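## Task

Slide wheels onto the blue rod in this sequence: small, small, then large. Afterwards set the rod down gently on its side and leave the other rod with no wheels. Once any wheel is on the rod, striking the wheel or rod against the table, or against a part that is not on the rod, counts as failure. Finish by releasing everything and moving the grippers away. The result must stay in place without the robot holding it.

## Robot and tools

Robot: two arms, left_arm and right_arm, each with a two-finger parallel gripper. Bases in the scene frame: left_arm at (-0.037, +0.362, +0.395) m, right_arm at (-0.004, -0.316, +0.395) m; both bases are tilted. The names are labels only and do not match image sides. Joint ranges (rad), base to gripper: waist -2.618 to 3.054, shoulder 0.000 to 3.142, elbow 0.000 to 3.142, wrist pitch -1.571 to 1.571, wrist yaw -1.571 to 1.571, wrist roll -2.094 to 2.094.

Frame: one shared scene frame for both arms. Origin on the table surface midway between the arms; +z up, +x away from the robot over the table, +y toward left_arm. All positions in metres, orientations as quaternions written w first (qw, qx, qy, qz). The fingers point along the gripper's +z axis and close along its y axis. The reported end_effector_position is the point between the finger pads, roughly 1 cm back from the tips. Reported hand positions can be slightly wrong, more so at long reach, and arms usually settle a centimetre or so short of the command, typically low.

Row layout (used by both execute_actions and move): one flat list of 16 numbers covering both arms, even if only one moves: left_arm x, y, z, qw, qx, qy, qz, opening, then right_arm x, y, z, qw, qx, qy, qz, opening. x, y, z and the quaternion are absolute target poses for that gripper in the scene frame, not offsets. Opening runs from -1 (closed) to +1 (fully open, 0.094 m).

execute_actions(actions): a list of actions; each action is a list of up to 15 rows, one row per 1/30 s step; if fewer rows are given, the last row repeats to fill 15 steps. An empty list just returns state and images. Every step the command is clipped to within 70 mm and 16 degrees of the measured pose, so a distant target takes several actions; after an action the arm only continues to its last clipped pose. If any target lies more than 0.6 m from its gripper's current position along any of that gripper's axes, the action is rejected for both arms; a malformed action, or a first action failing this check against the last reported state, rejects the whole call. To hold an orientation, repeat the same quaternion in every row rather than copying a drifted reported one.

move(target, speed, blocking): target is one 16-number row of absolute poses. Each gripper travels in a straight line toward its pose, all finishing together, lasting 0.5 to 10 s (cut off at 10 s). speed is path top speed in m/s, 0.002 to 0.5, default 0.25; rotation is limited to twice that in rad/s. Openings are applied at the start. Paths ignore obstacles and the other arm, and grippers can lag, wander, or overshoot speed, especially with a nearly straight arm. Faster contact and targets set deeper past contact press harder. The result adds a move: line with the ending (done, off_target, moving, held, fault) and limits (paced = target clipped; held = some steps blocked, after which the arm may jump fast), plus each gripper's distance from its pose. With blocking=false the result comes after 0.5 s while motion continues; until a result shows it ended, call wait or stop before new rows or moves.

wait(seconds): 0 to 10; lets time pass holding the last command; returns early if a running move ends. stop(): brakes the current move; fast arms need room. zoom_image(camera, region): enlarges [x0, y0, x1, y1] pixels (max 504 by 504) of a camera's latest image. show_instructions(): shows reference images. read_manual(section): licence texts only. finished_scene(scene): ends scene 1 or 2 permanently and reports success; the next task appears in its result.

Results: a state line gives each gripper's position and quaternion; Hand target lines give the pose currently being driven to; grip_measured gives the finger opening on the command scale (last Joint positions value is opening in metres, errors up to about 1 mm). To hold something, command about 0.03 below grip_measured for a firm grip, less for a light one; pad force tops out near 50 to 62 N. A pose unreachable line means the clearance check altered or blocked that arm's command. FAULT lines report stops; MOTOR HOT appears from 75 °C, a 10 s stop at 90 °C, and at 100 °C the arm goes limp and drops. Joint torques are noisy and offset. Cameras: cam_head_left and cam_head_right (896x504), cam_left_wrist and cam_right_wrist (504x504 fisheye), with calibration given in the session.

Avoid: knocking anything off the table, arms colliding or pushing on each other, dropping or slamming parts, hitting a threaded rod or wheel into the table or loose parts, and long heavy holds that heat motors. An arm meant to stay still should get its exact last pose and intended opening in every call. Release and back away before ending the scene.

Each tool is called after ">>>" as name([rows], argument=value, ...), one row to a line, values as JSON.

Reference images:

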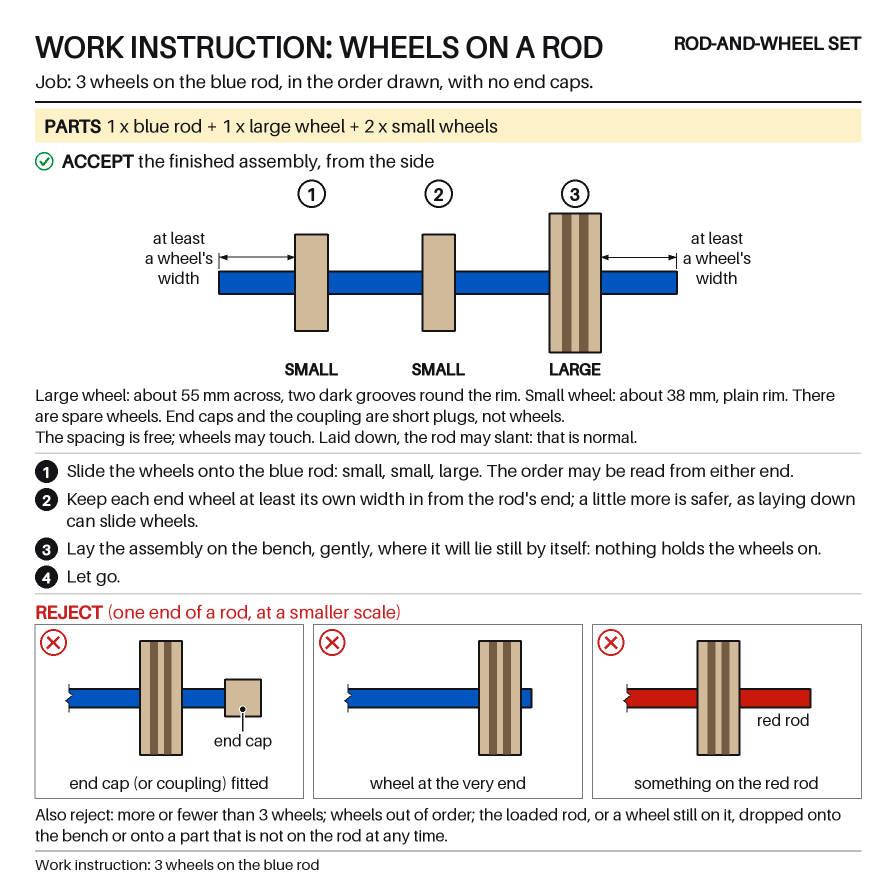

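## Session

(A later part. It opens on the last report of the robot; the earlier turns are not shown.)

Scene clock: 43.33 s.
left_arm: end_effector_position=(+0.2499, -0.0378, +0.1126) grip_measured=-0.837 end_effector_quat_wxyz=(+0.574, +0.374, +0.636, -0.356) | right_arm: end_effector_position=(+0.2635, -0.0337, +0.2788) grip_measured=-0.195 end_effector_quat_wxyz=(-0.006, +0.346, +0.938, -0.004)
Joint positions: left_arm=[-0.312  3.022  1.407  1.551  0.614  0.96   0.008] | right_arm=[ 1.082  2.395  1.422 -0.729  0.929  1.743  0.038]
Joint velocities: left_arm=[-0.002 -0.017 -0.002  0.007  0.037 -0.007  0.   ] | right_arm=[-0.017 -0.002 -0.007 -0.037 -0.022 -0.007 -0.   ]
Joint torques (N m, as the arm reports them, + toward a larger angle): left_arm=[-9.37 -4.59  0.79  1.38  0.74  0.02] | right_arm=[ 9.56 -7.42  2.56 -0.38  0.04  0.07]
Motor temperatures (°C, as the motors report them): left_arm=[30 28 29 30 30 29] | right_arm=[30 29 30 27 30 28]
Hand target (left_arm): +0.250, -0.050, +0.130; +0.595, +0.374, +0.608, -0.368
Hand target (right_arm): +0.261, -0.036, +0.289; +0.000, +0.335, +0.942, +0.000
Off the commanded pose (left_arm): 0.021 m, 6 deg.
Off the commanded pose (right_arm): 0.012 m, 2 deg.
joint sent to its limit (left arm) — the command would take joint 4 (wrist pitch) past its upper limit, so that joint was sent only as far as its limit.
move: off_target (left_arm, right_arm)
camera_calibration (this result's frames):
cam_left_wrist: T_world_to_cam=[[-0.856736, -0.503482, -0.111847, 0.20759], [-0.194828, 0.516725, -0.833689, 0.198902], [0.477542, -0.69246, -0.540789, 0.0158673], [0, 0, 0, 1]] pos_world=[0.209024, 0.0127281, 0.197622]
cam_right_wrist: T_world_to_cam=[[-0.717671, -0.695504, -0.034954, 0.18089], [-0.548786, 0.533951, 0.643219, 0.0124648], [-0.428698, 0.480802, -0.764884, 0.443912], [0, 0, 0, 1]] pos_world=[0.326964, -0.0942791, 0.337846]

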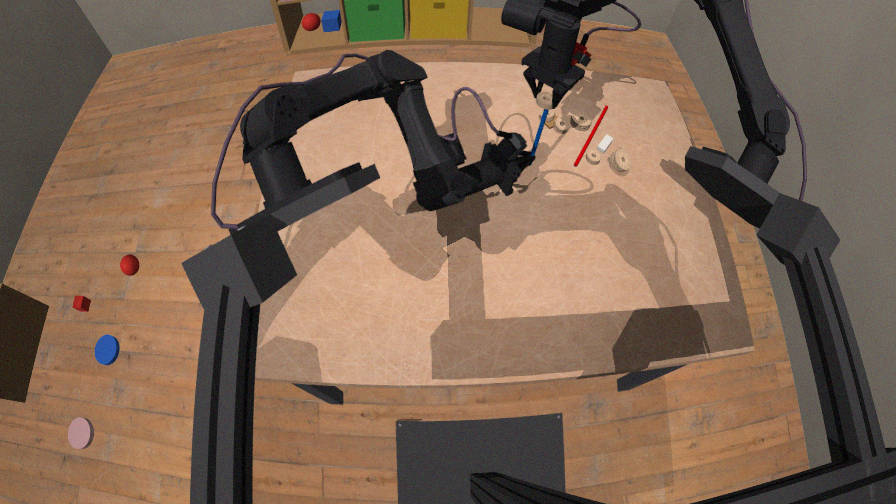

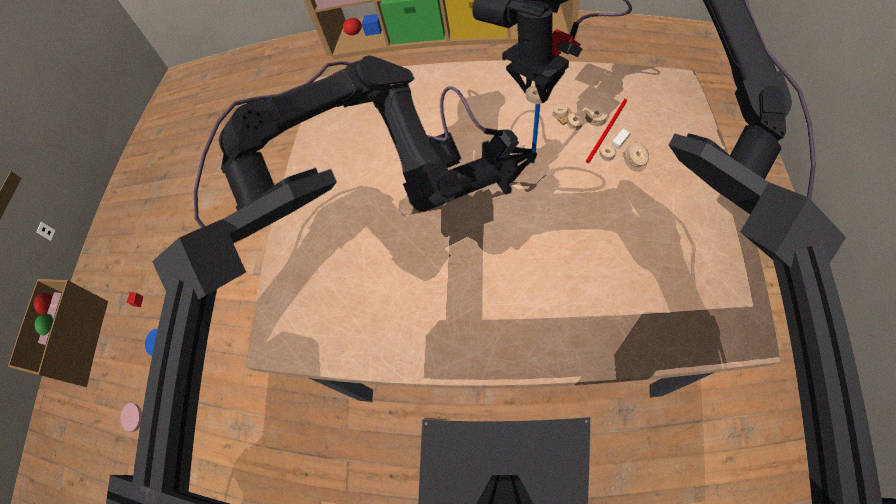

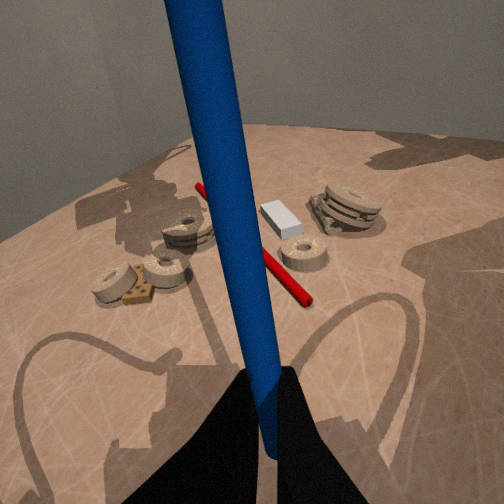

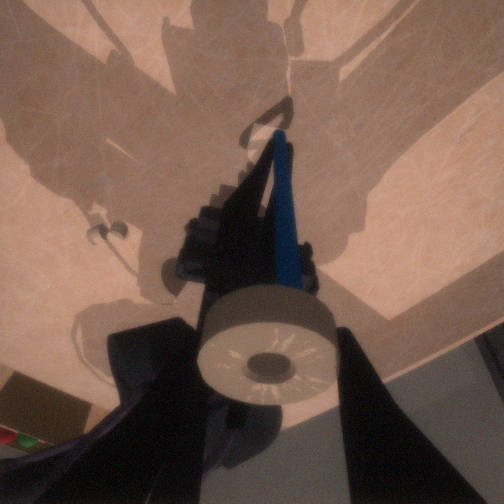

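>>> move(target=[0.25,-0.05,0.13,0.612,0.354,0.612,-0.354,-0.9, 0.257,-0.043,0.30,0,0.335,0.942,0,-0.25], speed=0.03)

>>> zoom_image(camera="cam_head_left", region=[500, 50, 620, 170])

>>> zoom_image(camera="cam_head_right", region=[490, 50, 610, 170])

Scene clock: 45.50 s.
left_arm: end_effector_position=(+0.2493, -0.0394, +0.1169) grip_measured=-0.837 end_effector_quat_wxyz=(+0.579, +0.374, +0.629, -0.360) | right_arm: end_effector_position=(+0.2591, -0.0417, +0.2875) grip_measured=-0.195 end_effector_quat_wxyz=(-0.005, +0.345, +0.938, -0.007)
Joint positions: left_arm=[-0.316  3.022  1.407  1.558  0.629  0.96   0.008] | right_arm=[ 1.101  2.366  1.394 -0.762  0.929  1.779  0.038]
Joint velocities: left_arm=[ 0.002  0.017  0.002 -0.022  0.007  0.051  0.   ] | right_arm=[ 0.012  0.002  0.002 -0.066 -0.037  0.081 -0.001]
Joint torques (N m, as the arm reports them, + toward a larger angle): left_arm=[-9.12 -4.56  0.89  1.28  0.63  0.03] | right_arm=[ 9.69 -7.45  2.36 -0.38  0.05  0.04]
Motor temperatures (°C, as the motors report them): left_arm=[31 28 29 30 30 29] | right_arm=[30 29 30 27 30 28]
Hand target (left_arm): +0.250, -0.050, +0.130; +0.596, +0.374, +0.608, -0.368
Hand target (right_arm): +0.257, -0.043, +0.299; +0.000, +0.335, +0.942, +0.000
Off the commanded pose (left_arm): 0.017 m, 5 deg.
Off the commanded pose (right_arm): 0.013 m, 2 deg.
joint sent to its limit (left arm) — the command would take joint 4 (wrist pitch) past its upper limit, so that joint was sent only as far as its limit.
move: off_target (left_arm, right_arm)
camera_calibration (this result's frames):
cam_left_wrist: T_world_to_cam=[[-0.858366, -0.500101, -0.114486, 0.207645], [-0.182507, 0.506209, -0.842878, 0.200711], [0.479478, -0.702603, -0.525785, 0.0146802], [0, 0, 0, 1]] pos_world=[0.207828, 0.0125559, 0.200666]
cam_right_wrist: T_world_to_cam=[[-0.716535, -0.696881, -0.0305704, 0.170807], [-0.549467, 0.536879, 0.640193, 0.0099424], [-0.429726, 0.475518, -0.767606, 0.453358], [0, 0, 0, 1]] pos_world=[0.322672, -0.101885, 0.346856]

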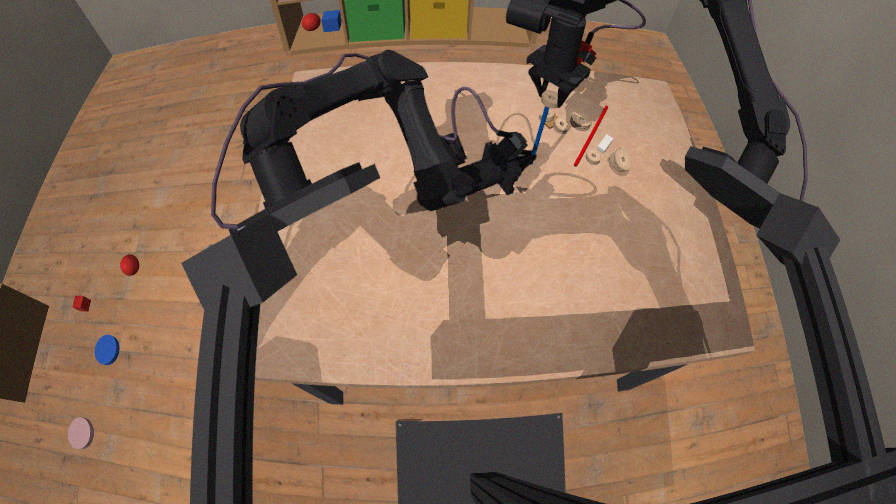

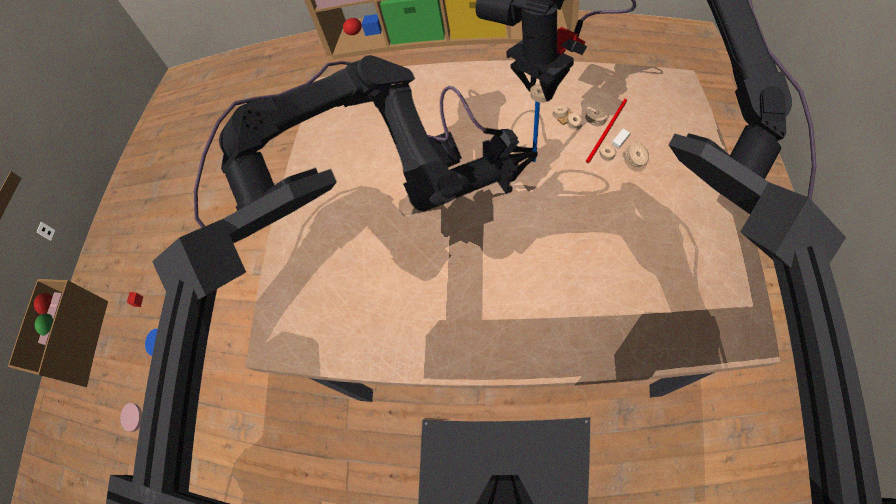

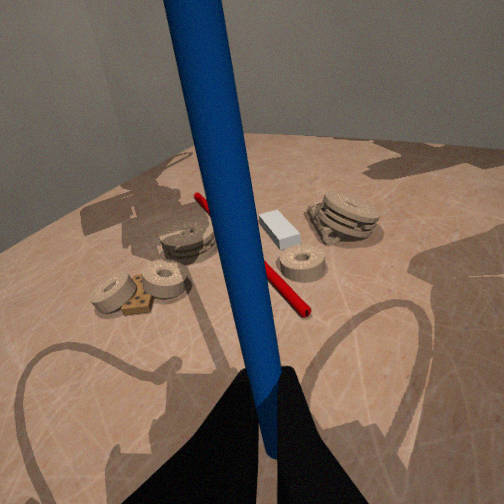

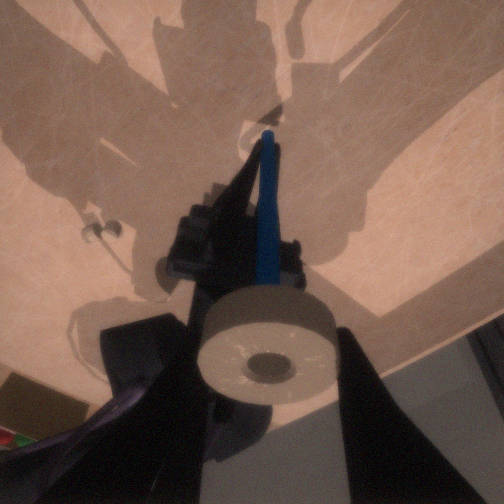

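Region (500, 50, 620, 170) of cam_head_left's 896x504 image, scaled by 4.200, with more detail than that image has.

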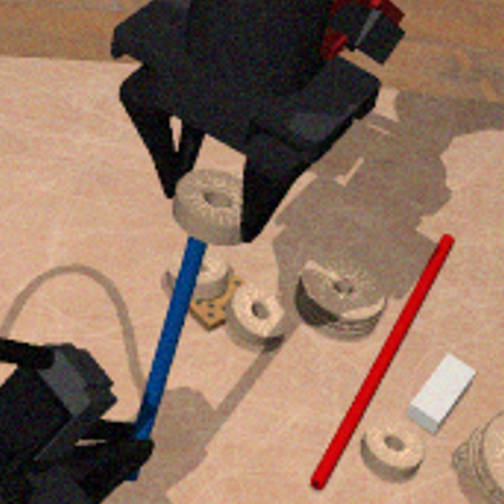

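Region (490, 50, 610, 170) of cam_head_right's 896x504 image, scaled by 4.200, with more detail than that image has.

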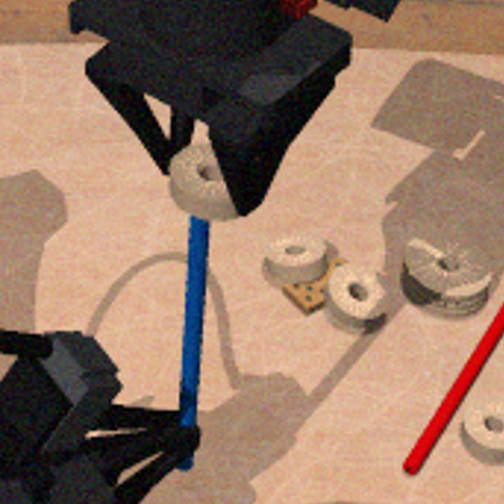

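>>> move(target=[0.25,-0.05,0.13,0.612,0.354,0.612,-0.354,-0.9, 0.252,-0.040,0.288,0,0.335,0.942,0,-0.25], speed=0.01)

>>> zoom_image(camera="cam_head_right", region=[490, 50, 610, 170])

Scene clock: 50.13 s.
left_arm: end_effector_position=(+0.2494, -0.0392, +0.1166) grip_measured=-0.837 end_effector_quat_wxyz=(+0.579, +0.374, +0.629, -0.360) | right_arm: end_effector_position=(+0.2589, -0.0419, +0.2834) grip_measured=-0.195 end_effector_quat_wxyz=(-0.006, +0.347, +0.938, -0.006)
Joint positions: left_arm=[-0.315  3.022  1.407  1.558  0.629  0.96   0.008] | right_arm=[ 1.092  2.366  1.383 -0.738  0.929  1.766  0.038]
Joint velocities: left_arm=[ 0.037 -0.007 -0.012  0.037 -0.007  0.022  0.   ] | right_arm=[-0.017 -0.002 -0.002  0.007  0.037  0.022 -0.001]
Joint torques (N m, as the arm reports them, + toward a larger angle): left_arm=[-9.21 -4.57  0.88  1.28  0.6   0.01] | right_arm=[ 9.35 -5.89  1.69 -0.08  0.07  0.02]
Motor temperatures (°C, as the motors report them): left_arm=[31 28 29 30 30 29] | right_arm=[31 29 30 27 30 28]
Hand target (left_arm): +0.250, -0.050, +0.130; +0.596, +0.374, +0.608, -0.368
Hand target (right_arm): +0.252, -0.040, +0.288; +0.000, +0.335, +0.942, -0.000
Off the commanded pose (left_arm): 0.017 m, 5 deg.
Off the commanded pose (right_arm): 0.008 m, 2 deg.
joint sent to its limit (left arm) — the command would take joint 4 (wrist pitch) past its upper limit, so that joint was sent only as far as its limit.
move: off_target (left_arm)
camera_calibration (this result's frames):
cam_left_wrist: T_world_to_cam=[[-0.858266, -0.500274, -0.114482, 0.207772], [-0.182758, 0.506384, -0.842719, 0.200436], [0.479562, -0.702354, -0.526041, 0.0147193], [0, 0, 0, 1]] pos_world=[0.207896, 0.0127834, 0.200441]
cam_right_wrist: T_world_to_cam=[[-0.719286, -0.693996, -0.0315981, 0.171538], [-0.54707, 0.5378, 0.641471, 0.0115907], [-0.428185, 0.478687, -0.766496, 0.449686], [0, 0, 0, 1]] pos_world=[0.322275, -0.102446, 0.342668]

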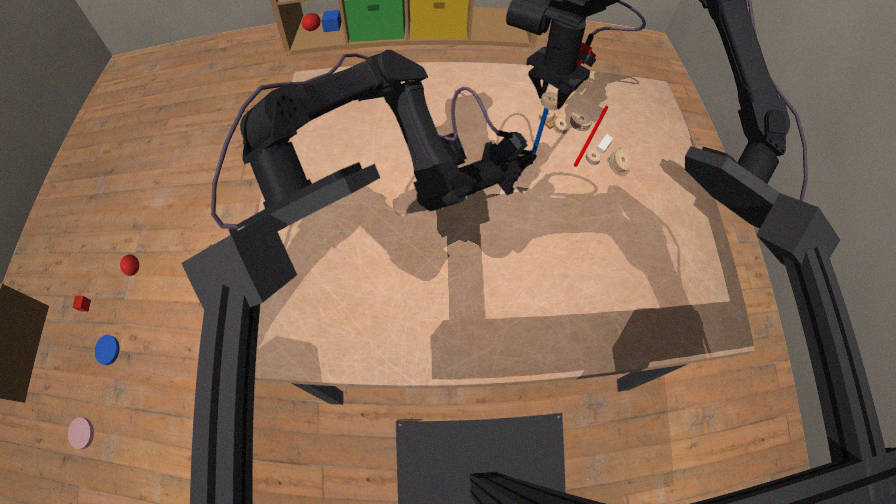

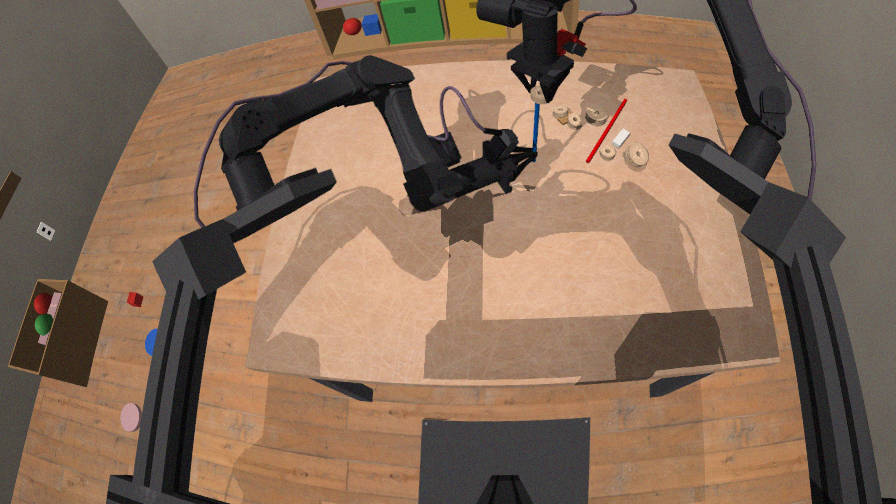

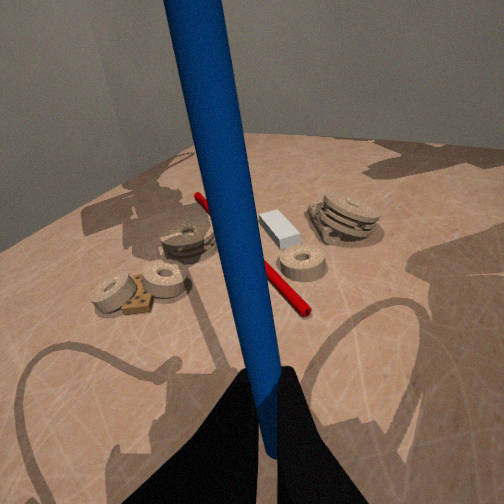

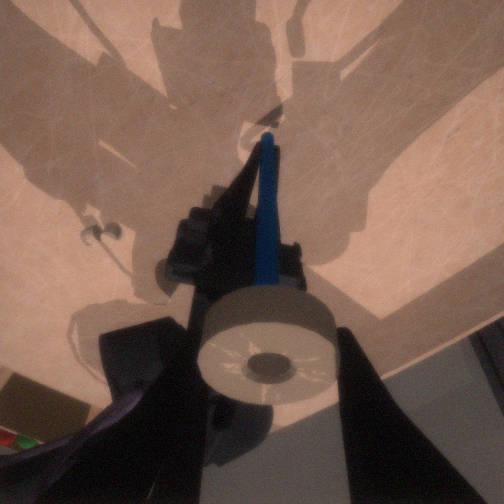

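Region (490, 50, 610, 170) of cam_head_right's 896x504 image, scaled by 4.200, with more detail than that image has.

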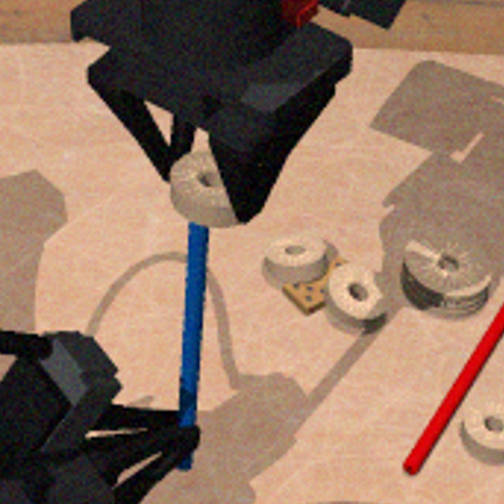

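>>> move(target=[0.25,-0.05,0.13,0.612,0.354,0.612,-0.354,-0.9, 0.249,-0.035,0.28,0,0.335,0.942,0,-0.25], speed=0.015)

>>> zoom_image(camera="cam_head_right", region=[490, 50, 610, 170])

Scene clock: 53.43 s.
left_arm: end_effector_position=(+0.2506, -0.0368, +0.1135) grip_measured=-0.837 end_effector_quat_wxyz=(+0.577, +0.374, +0.633, -0.355) | right_arm: end_effector_position=(+0.2610, -0.0400, +0.2800) grip_measured=-0.195 end_effector_quat_wxyz=(-0.005, +0.353, +0.936, -0.001)
Joint positions: left_arm=[-0.309  3.022  1.407  1.558  0.622  0.961  0.008] | right_arm=[ 1.083  2.366  1.377 -0.705  0.929  1.752  0.038]
Joint velocities: left_arm=[ 0.002 -0.012 -0.007  0.007 -0.051 -0.037  0.   ] | right_arm=[-0.007 -0.017 -0.002 -0.022 -0.022 -0.022 -0.   ]
Joint torques (N m, as the arm reports them, + toward a larger angle): left_arm=[-9.59 -4.57  0.81  1.3   0.66  0.01] | right_arm=[ 8.96 -4.58  2.1   0.01  0.1  -0.06]
Motor temperatures (°C, as the motors report them): left_arm=[31 28 29 31 30 29] | right_arm=[31 29 30 27 30 28]
Hand target (left_arm): +0.250, -0.050, +0.130; +0.596, +0.374, +0.608, -0.368
Hand target (right_arm): +0.249, -0.036, +0.280; +0.000, +0.335, +0.942, -0.000
Off the commanded pose (left_arm): 0.021 m, 5 deg.
Off the commanded pose (right_arm): 0.013 m, 2 deg.
joint sent to its limit (left arm) — the command would take joint 4 (wrist pitch) past its upper limit, so that joint was sent only as far as its limit.
move: off_target (left_arm, right_arm)
camera_calibration (this result's frames):
cam_left_wrist: T_world_to_cam=[[-0.855275, -0.504858, -0.116717, 0.208976], [-0.188588, 0.513075, -0.83737, 0.197997], [0.482638, -0.69417, -0.53403, 0.0145933], [0, 0, 0, 1]] pos_world=[0.209028, 0.0140462, 0.197981]
cam_right_wrist: T_world_to_cam=[[-0.727771, -0.684649, -0.0400626, 0.179217], [-0.542688, 0.539183, 0.644027, 0.0120899], [-0.419332, 0.490446, -0.763953, 0.44446], [0, 0, 0, 1]] pos_world=[0.323366, -0.101801, 0.33894]

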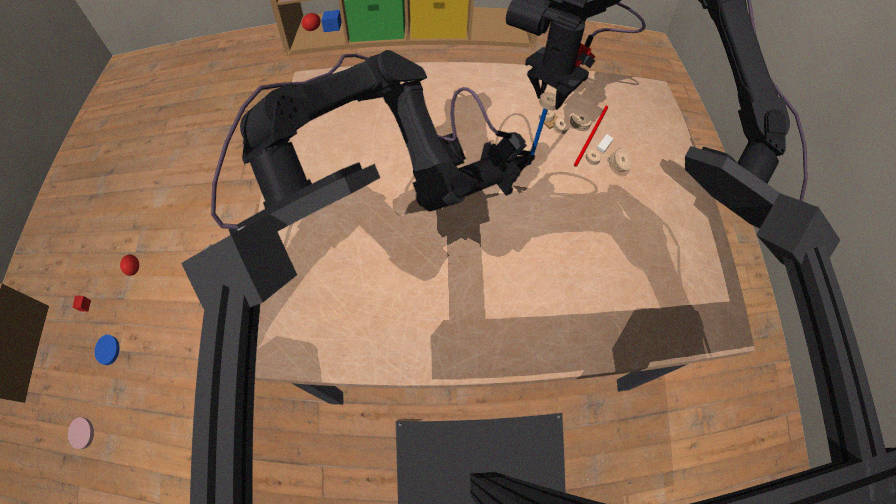

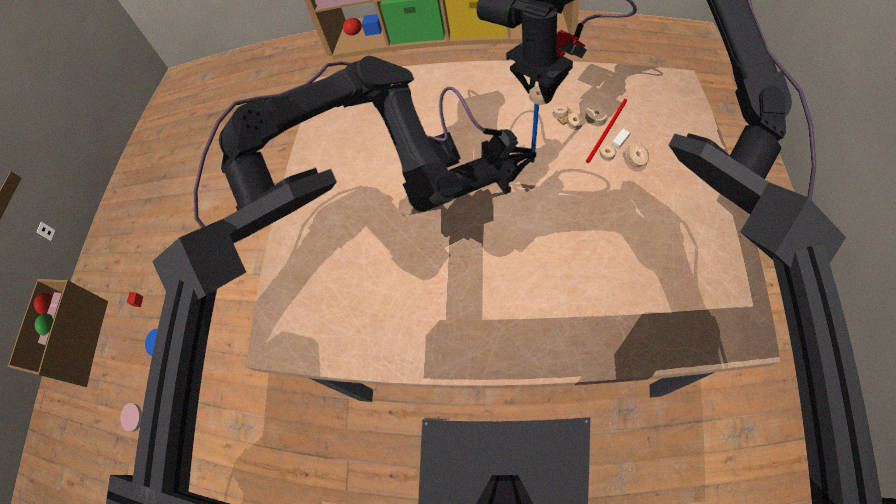

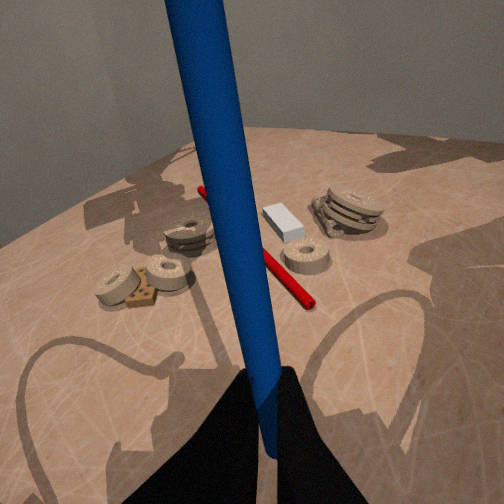

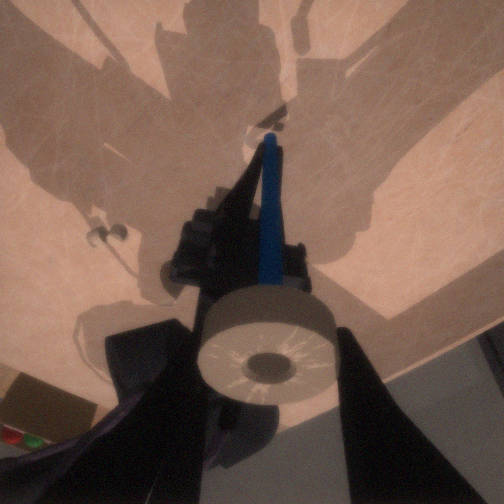

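Region (490, 50, 610, 170) of cam_head_right's 896x504 image, scaled by 4.200, with more detail than that image has.

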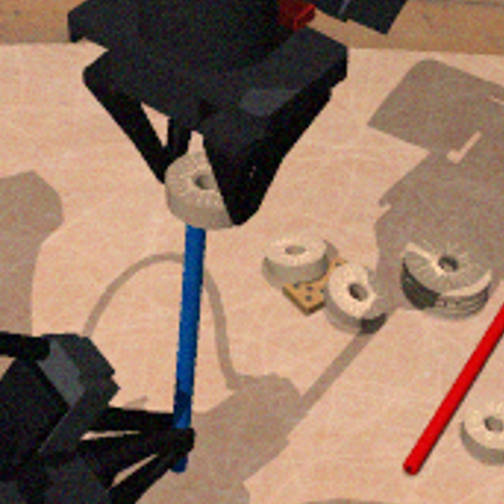

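>>> move(target=[0.25,-0.05,0.13,0.612,0.354,0.612,-0.354,-0.9, 0.247,-0.030,0.292,0,0.335,0.942,0,-0.25], speed=0.02)

>>> zoom_image(camera="cam_head_right", region=[490, 50, 610, 170])

>>> zoom_image(camera="cam_head_left", region=[500, 50, 620, 170])

Scene clock: 56.03 s.
left_arm: end_effector_position=(+0.2493, -0.0393, +0.1168) grip_measured=-0.837 end_effector_quat_wxyz=(+0.579, +0.374, +0.629, -0.359) | right_arm: end_effector_position=(+0.2509, -0.0383, +0.2843) grip_measured=-0.195 end_effector_quat_wxyz=(-0.004, +0.347, +0.938, -0.005)
Joint positions: left_arm=[-0.315  3.022  1.407  1.558  0.629  0.961  0.008] | right_arm=[ 1.108  2.382  1.377 -0.734  0.929  1.79   0.038]
Joint velocities: left_arm=[-0.032  0.017  0.007 -0.037 -0.037  0.007 -0.001] | right_arm=[ 0.002 -0.002 -0.012 -0.11  -0.051 -0.022 -0.001]
Joint torques (N m, as the arm reports them, + toward a larger angle): left_arm=[-9.11 -4.58  0.84  1.27  0.59  0.  ] | right_arm=[ 9.65 -4.9   5.51 -0.37  0.03  0.11]
Motor temperatures (°C, as the motors report them): left_arm=[31 28 29 31 30 29] | right_arm=[31 29 30 27 30 28]
Hand target (left_arm): +0.250, -0.050, +0.130; +0.596, +0.374, +0.608, -0.368
Hand target (right_arm): +0.247, -0.031, +0.292; +0.000, +0.335, +0.942, +0.001
Off the commanded pose (left_arm): 0.017 m, 5 deg.
Off the commanded pose (right_arm): 0.012 m, 2 deg.
joint sent to its limit (left arm) — the command would take joint 4 (wrist pitch) past its upper limit, so that joint was sent only as far as its limit.
move: off_target (left_arm, right_arm)
camera_calibration (this result's frames):
cam_left_wrist: T_world_to_cam=[[-0.858259, -0.49994, -0.115979, 0.207863], [-0.181329, 0.506805, -0.842774, 0.200292], [0.480115, -0.702288, -0.525624, 0.0145403], [0, 0, 0, 1]] pos_world=[0.207738, 0.0126214, 0.200552]
cam_right_wrist: T_world_to_cam=[[-0.718781, -0.694394, -0.0341993, 0.168946], [-0.549399, 0.537174, 0.640004, 0.0056931], [-0.426044, 0.478812, -0.76761, 0.444932], [0, 0, 0, 1]] pos_world=[0.314124, -0.0987821, 0.343669]

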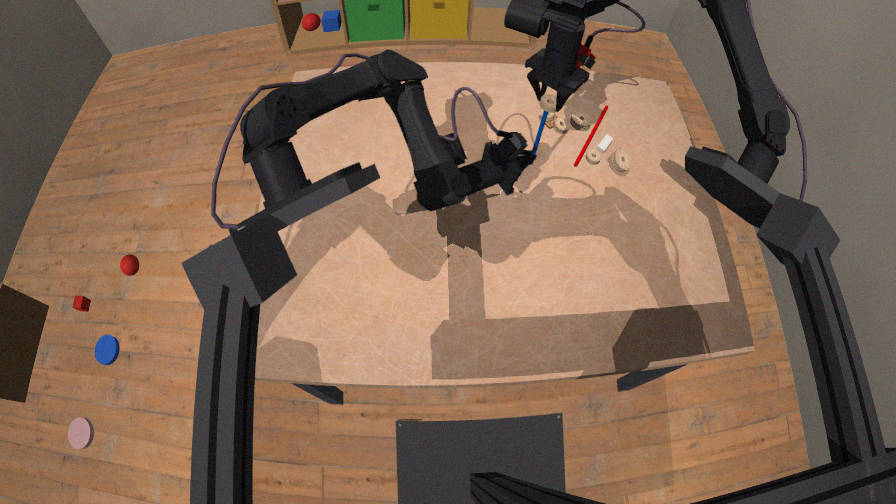

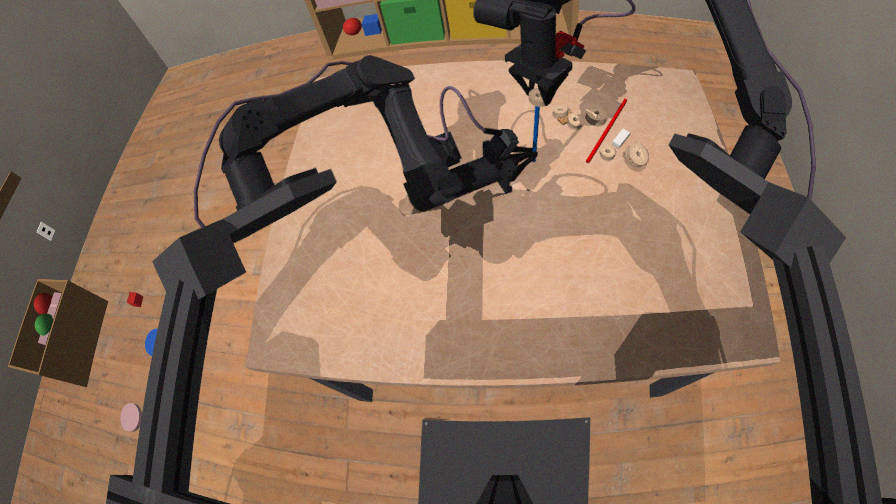

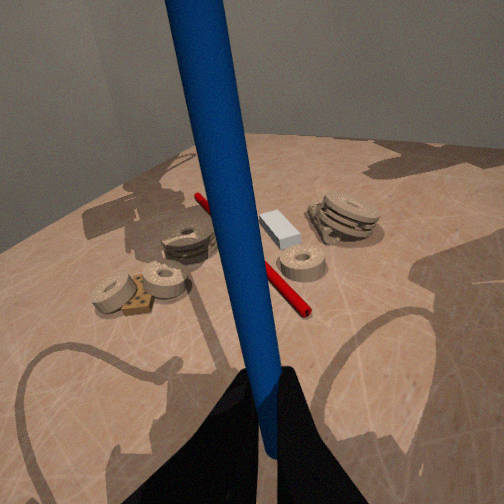

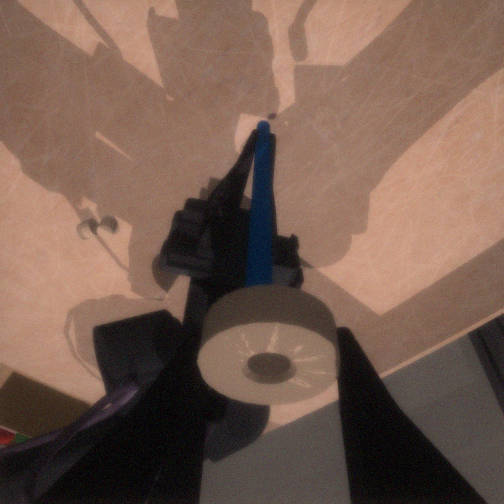

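Region (490, 50, 610, 170) of cam_head_right's 896x504 image, scaled by 4.200, with more detail than that image has.

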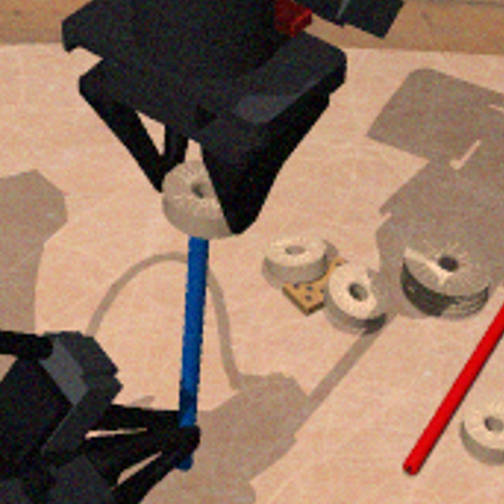

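Region (500, 50, 620, 170) of cam_head_left's 896x504 image, scaled by 4.200, with more detail than that image has.

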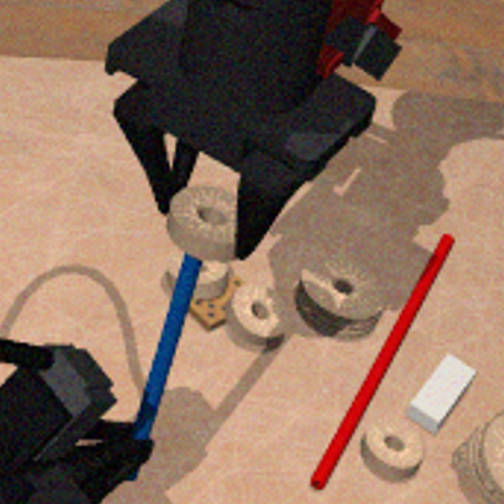

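>>> move(target=[0.25,-0.05,0.13,0.612,0.354,0.612,-0.354,-0.9, 0.247,-0.033,0.272,0,0.335,0.942,0,-0.25], speed=0.015)

>>> zoom_image(camera="cam_head_right", region=[490, 50, 610, 170])

Scene clock: 59.33 s.
left_arm: end_effector_position=(+0.2494, -0.0395, +0.1173) grip_measured=-0.837 end_effector_quat_wxyz=(+0.580, +0.374, +0.628, -0.359) | right_arm: end_effector_position=(+0.2535, -0.0341, +0.2736) grip_measured=-0.195 end_effector_quat_wxyz=(-0.005, +0.345, +0.939, +0.001)
Joint positions: left_arm=[-0.316  3.022  1.407  1.559  0.629  0.961  0.008] | right_arm=[ 1.084  2.393  1.37  -0.666  0.929  1.732  0.038]
Joint velocities: left_arm=[ 0.012 -0.007 -0.007 -0.007 -0.051  0.007  0.   ] | right_arm=[ 0.002 -0.017 -0.002  0.051  0.022 -0.066 -0.   ]
Joint torques (N m, as the arm reports them, + toward a larger angle): left_arm=[-9.14 -4.61  0.85  1.28  0.6   0.01] | right_arm=[ 8.35 -5.28  2.23  0.01  0.03 -0.04]
Motor temperatures (°C, as the motors report them): left_arm=[31 28 29 31 30 29] | right_arm=[31 29 30 27 30 28]
Hand target (left_arm): +0.250, -0.050, +0.130; +0.596, +0.374, +0.608, -0.368
Hand target (right_arm): +0.247, -0.033, +0.272; -0.000, +0.335, +0.942, -0.000
Off the commanded pose (left_arm): 0.017 m, 5 deg.
Off the commanded pose (right_arm): 0.007 m, 1 deg.
joint sent to its limit (left arm) — the command would take joint 4 (wrist pitch) past its upper limit, so that joint was sent only as far as its limit.
move: off_target (left_arm)
camera_calibration (this result's frames):
cam_left_wrist: T_world_to_cam=[[-0.858078, -0.500102, -0.116618, 0.207882], [-0.180261, 0.505986, -0.843495, 0.200614], [0.48084, -0.702763, -0.524325, 0.0142711], [0, 0, 0, 1]] pos_world=[0.20768, 0.0124836, 0.200942]
cam_right_wrist: T_world_to_cam=[[-0.715806, -0.696925, -0.0437766, 0.175127], [-0.553188, 0.527684, 0.644619, 0.0110807], [-0.426151, 0.485639, -0.76325, 0.434941], [0, 0, 0, 1]] pos_world=[0.316837, -0.0950211, 0.332492]

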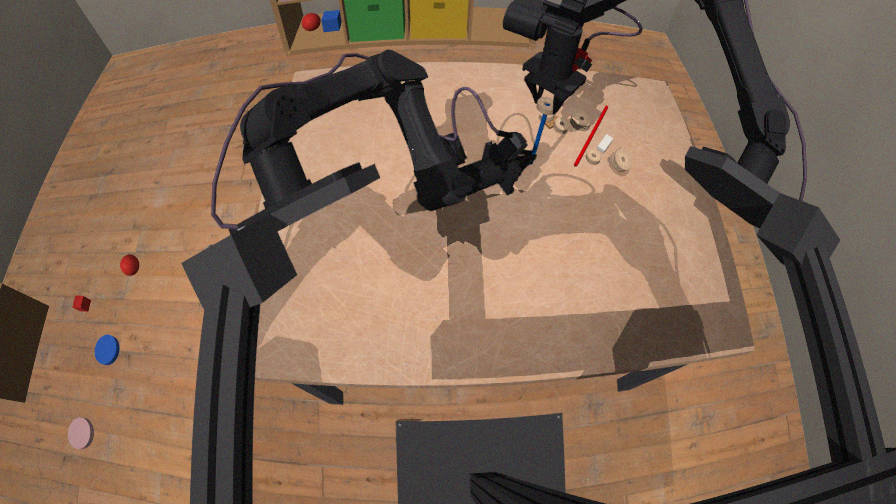

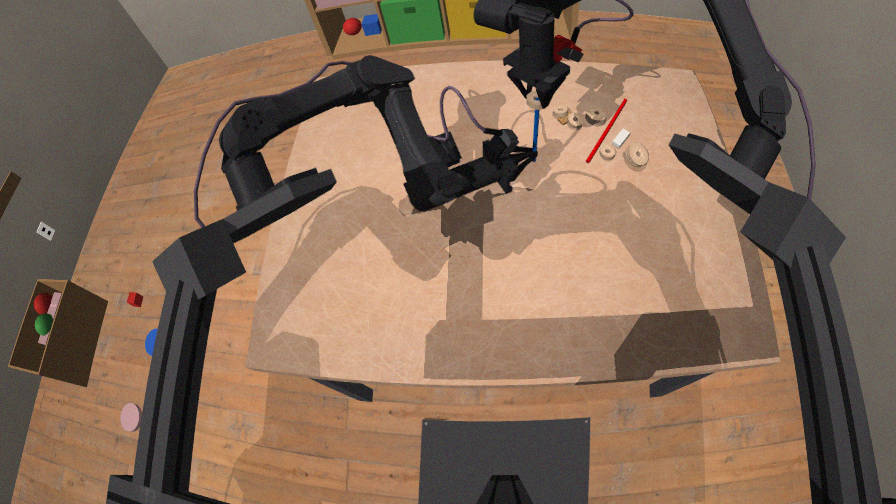

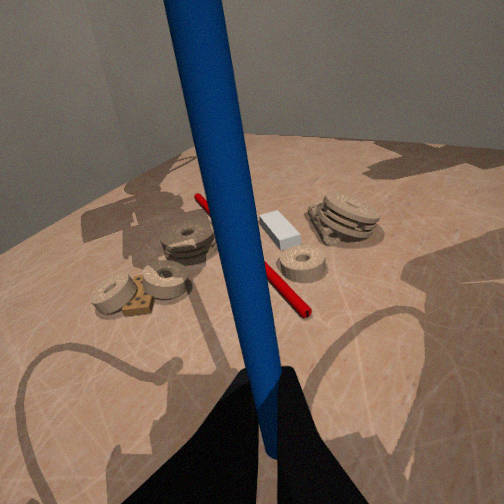

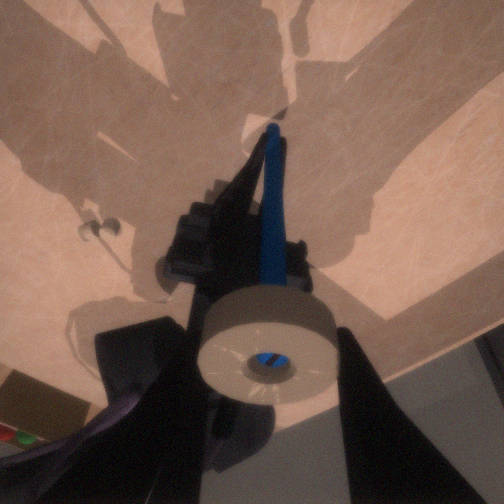

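Region (490, 50, 610, 170) of cam_head_right's 896x504 image, scaled by 4.200, with more detail than that image has.

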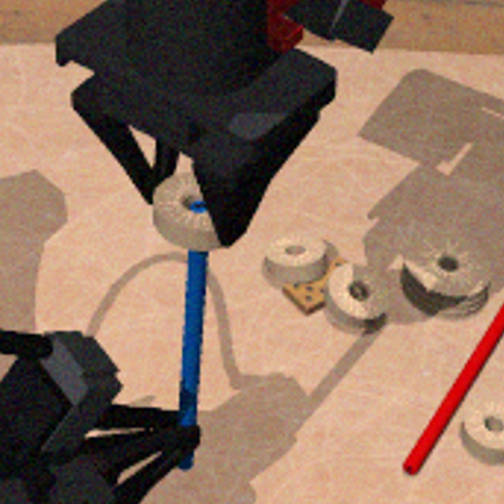

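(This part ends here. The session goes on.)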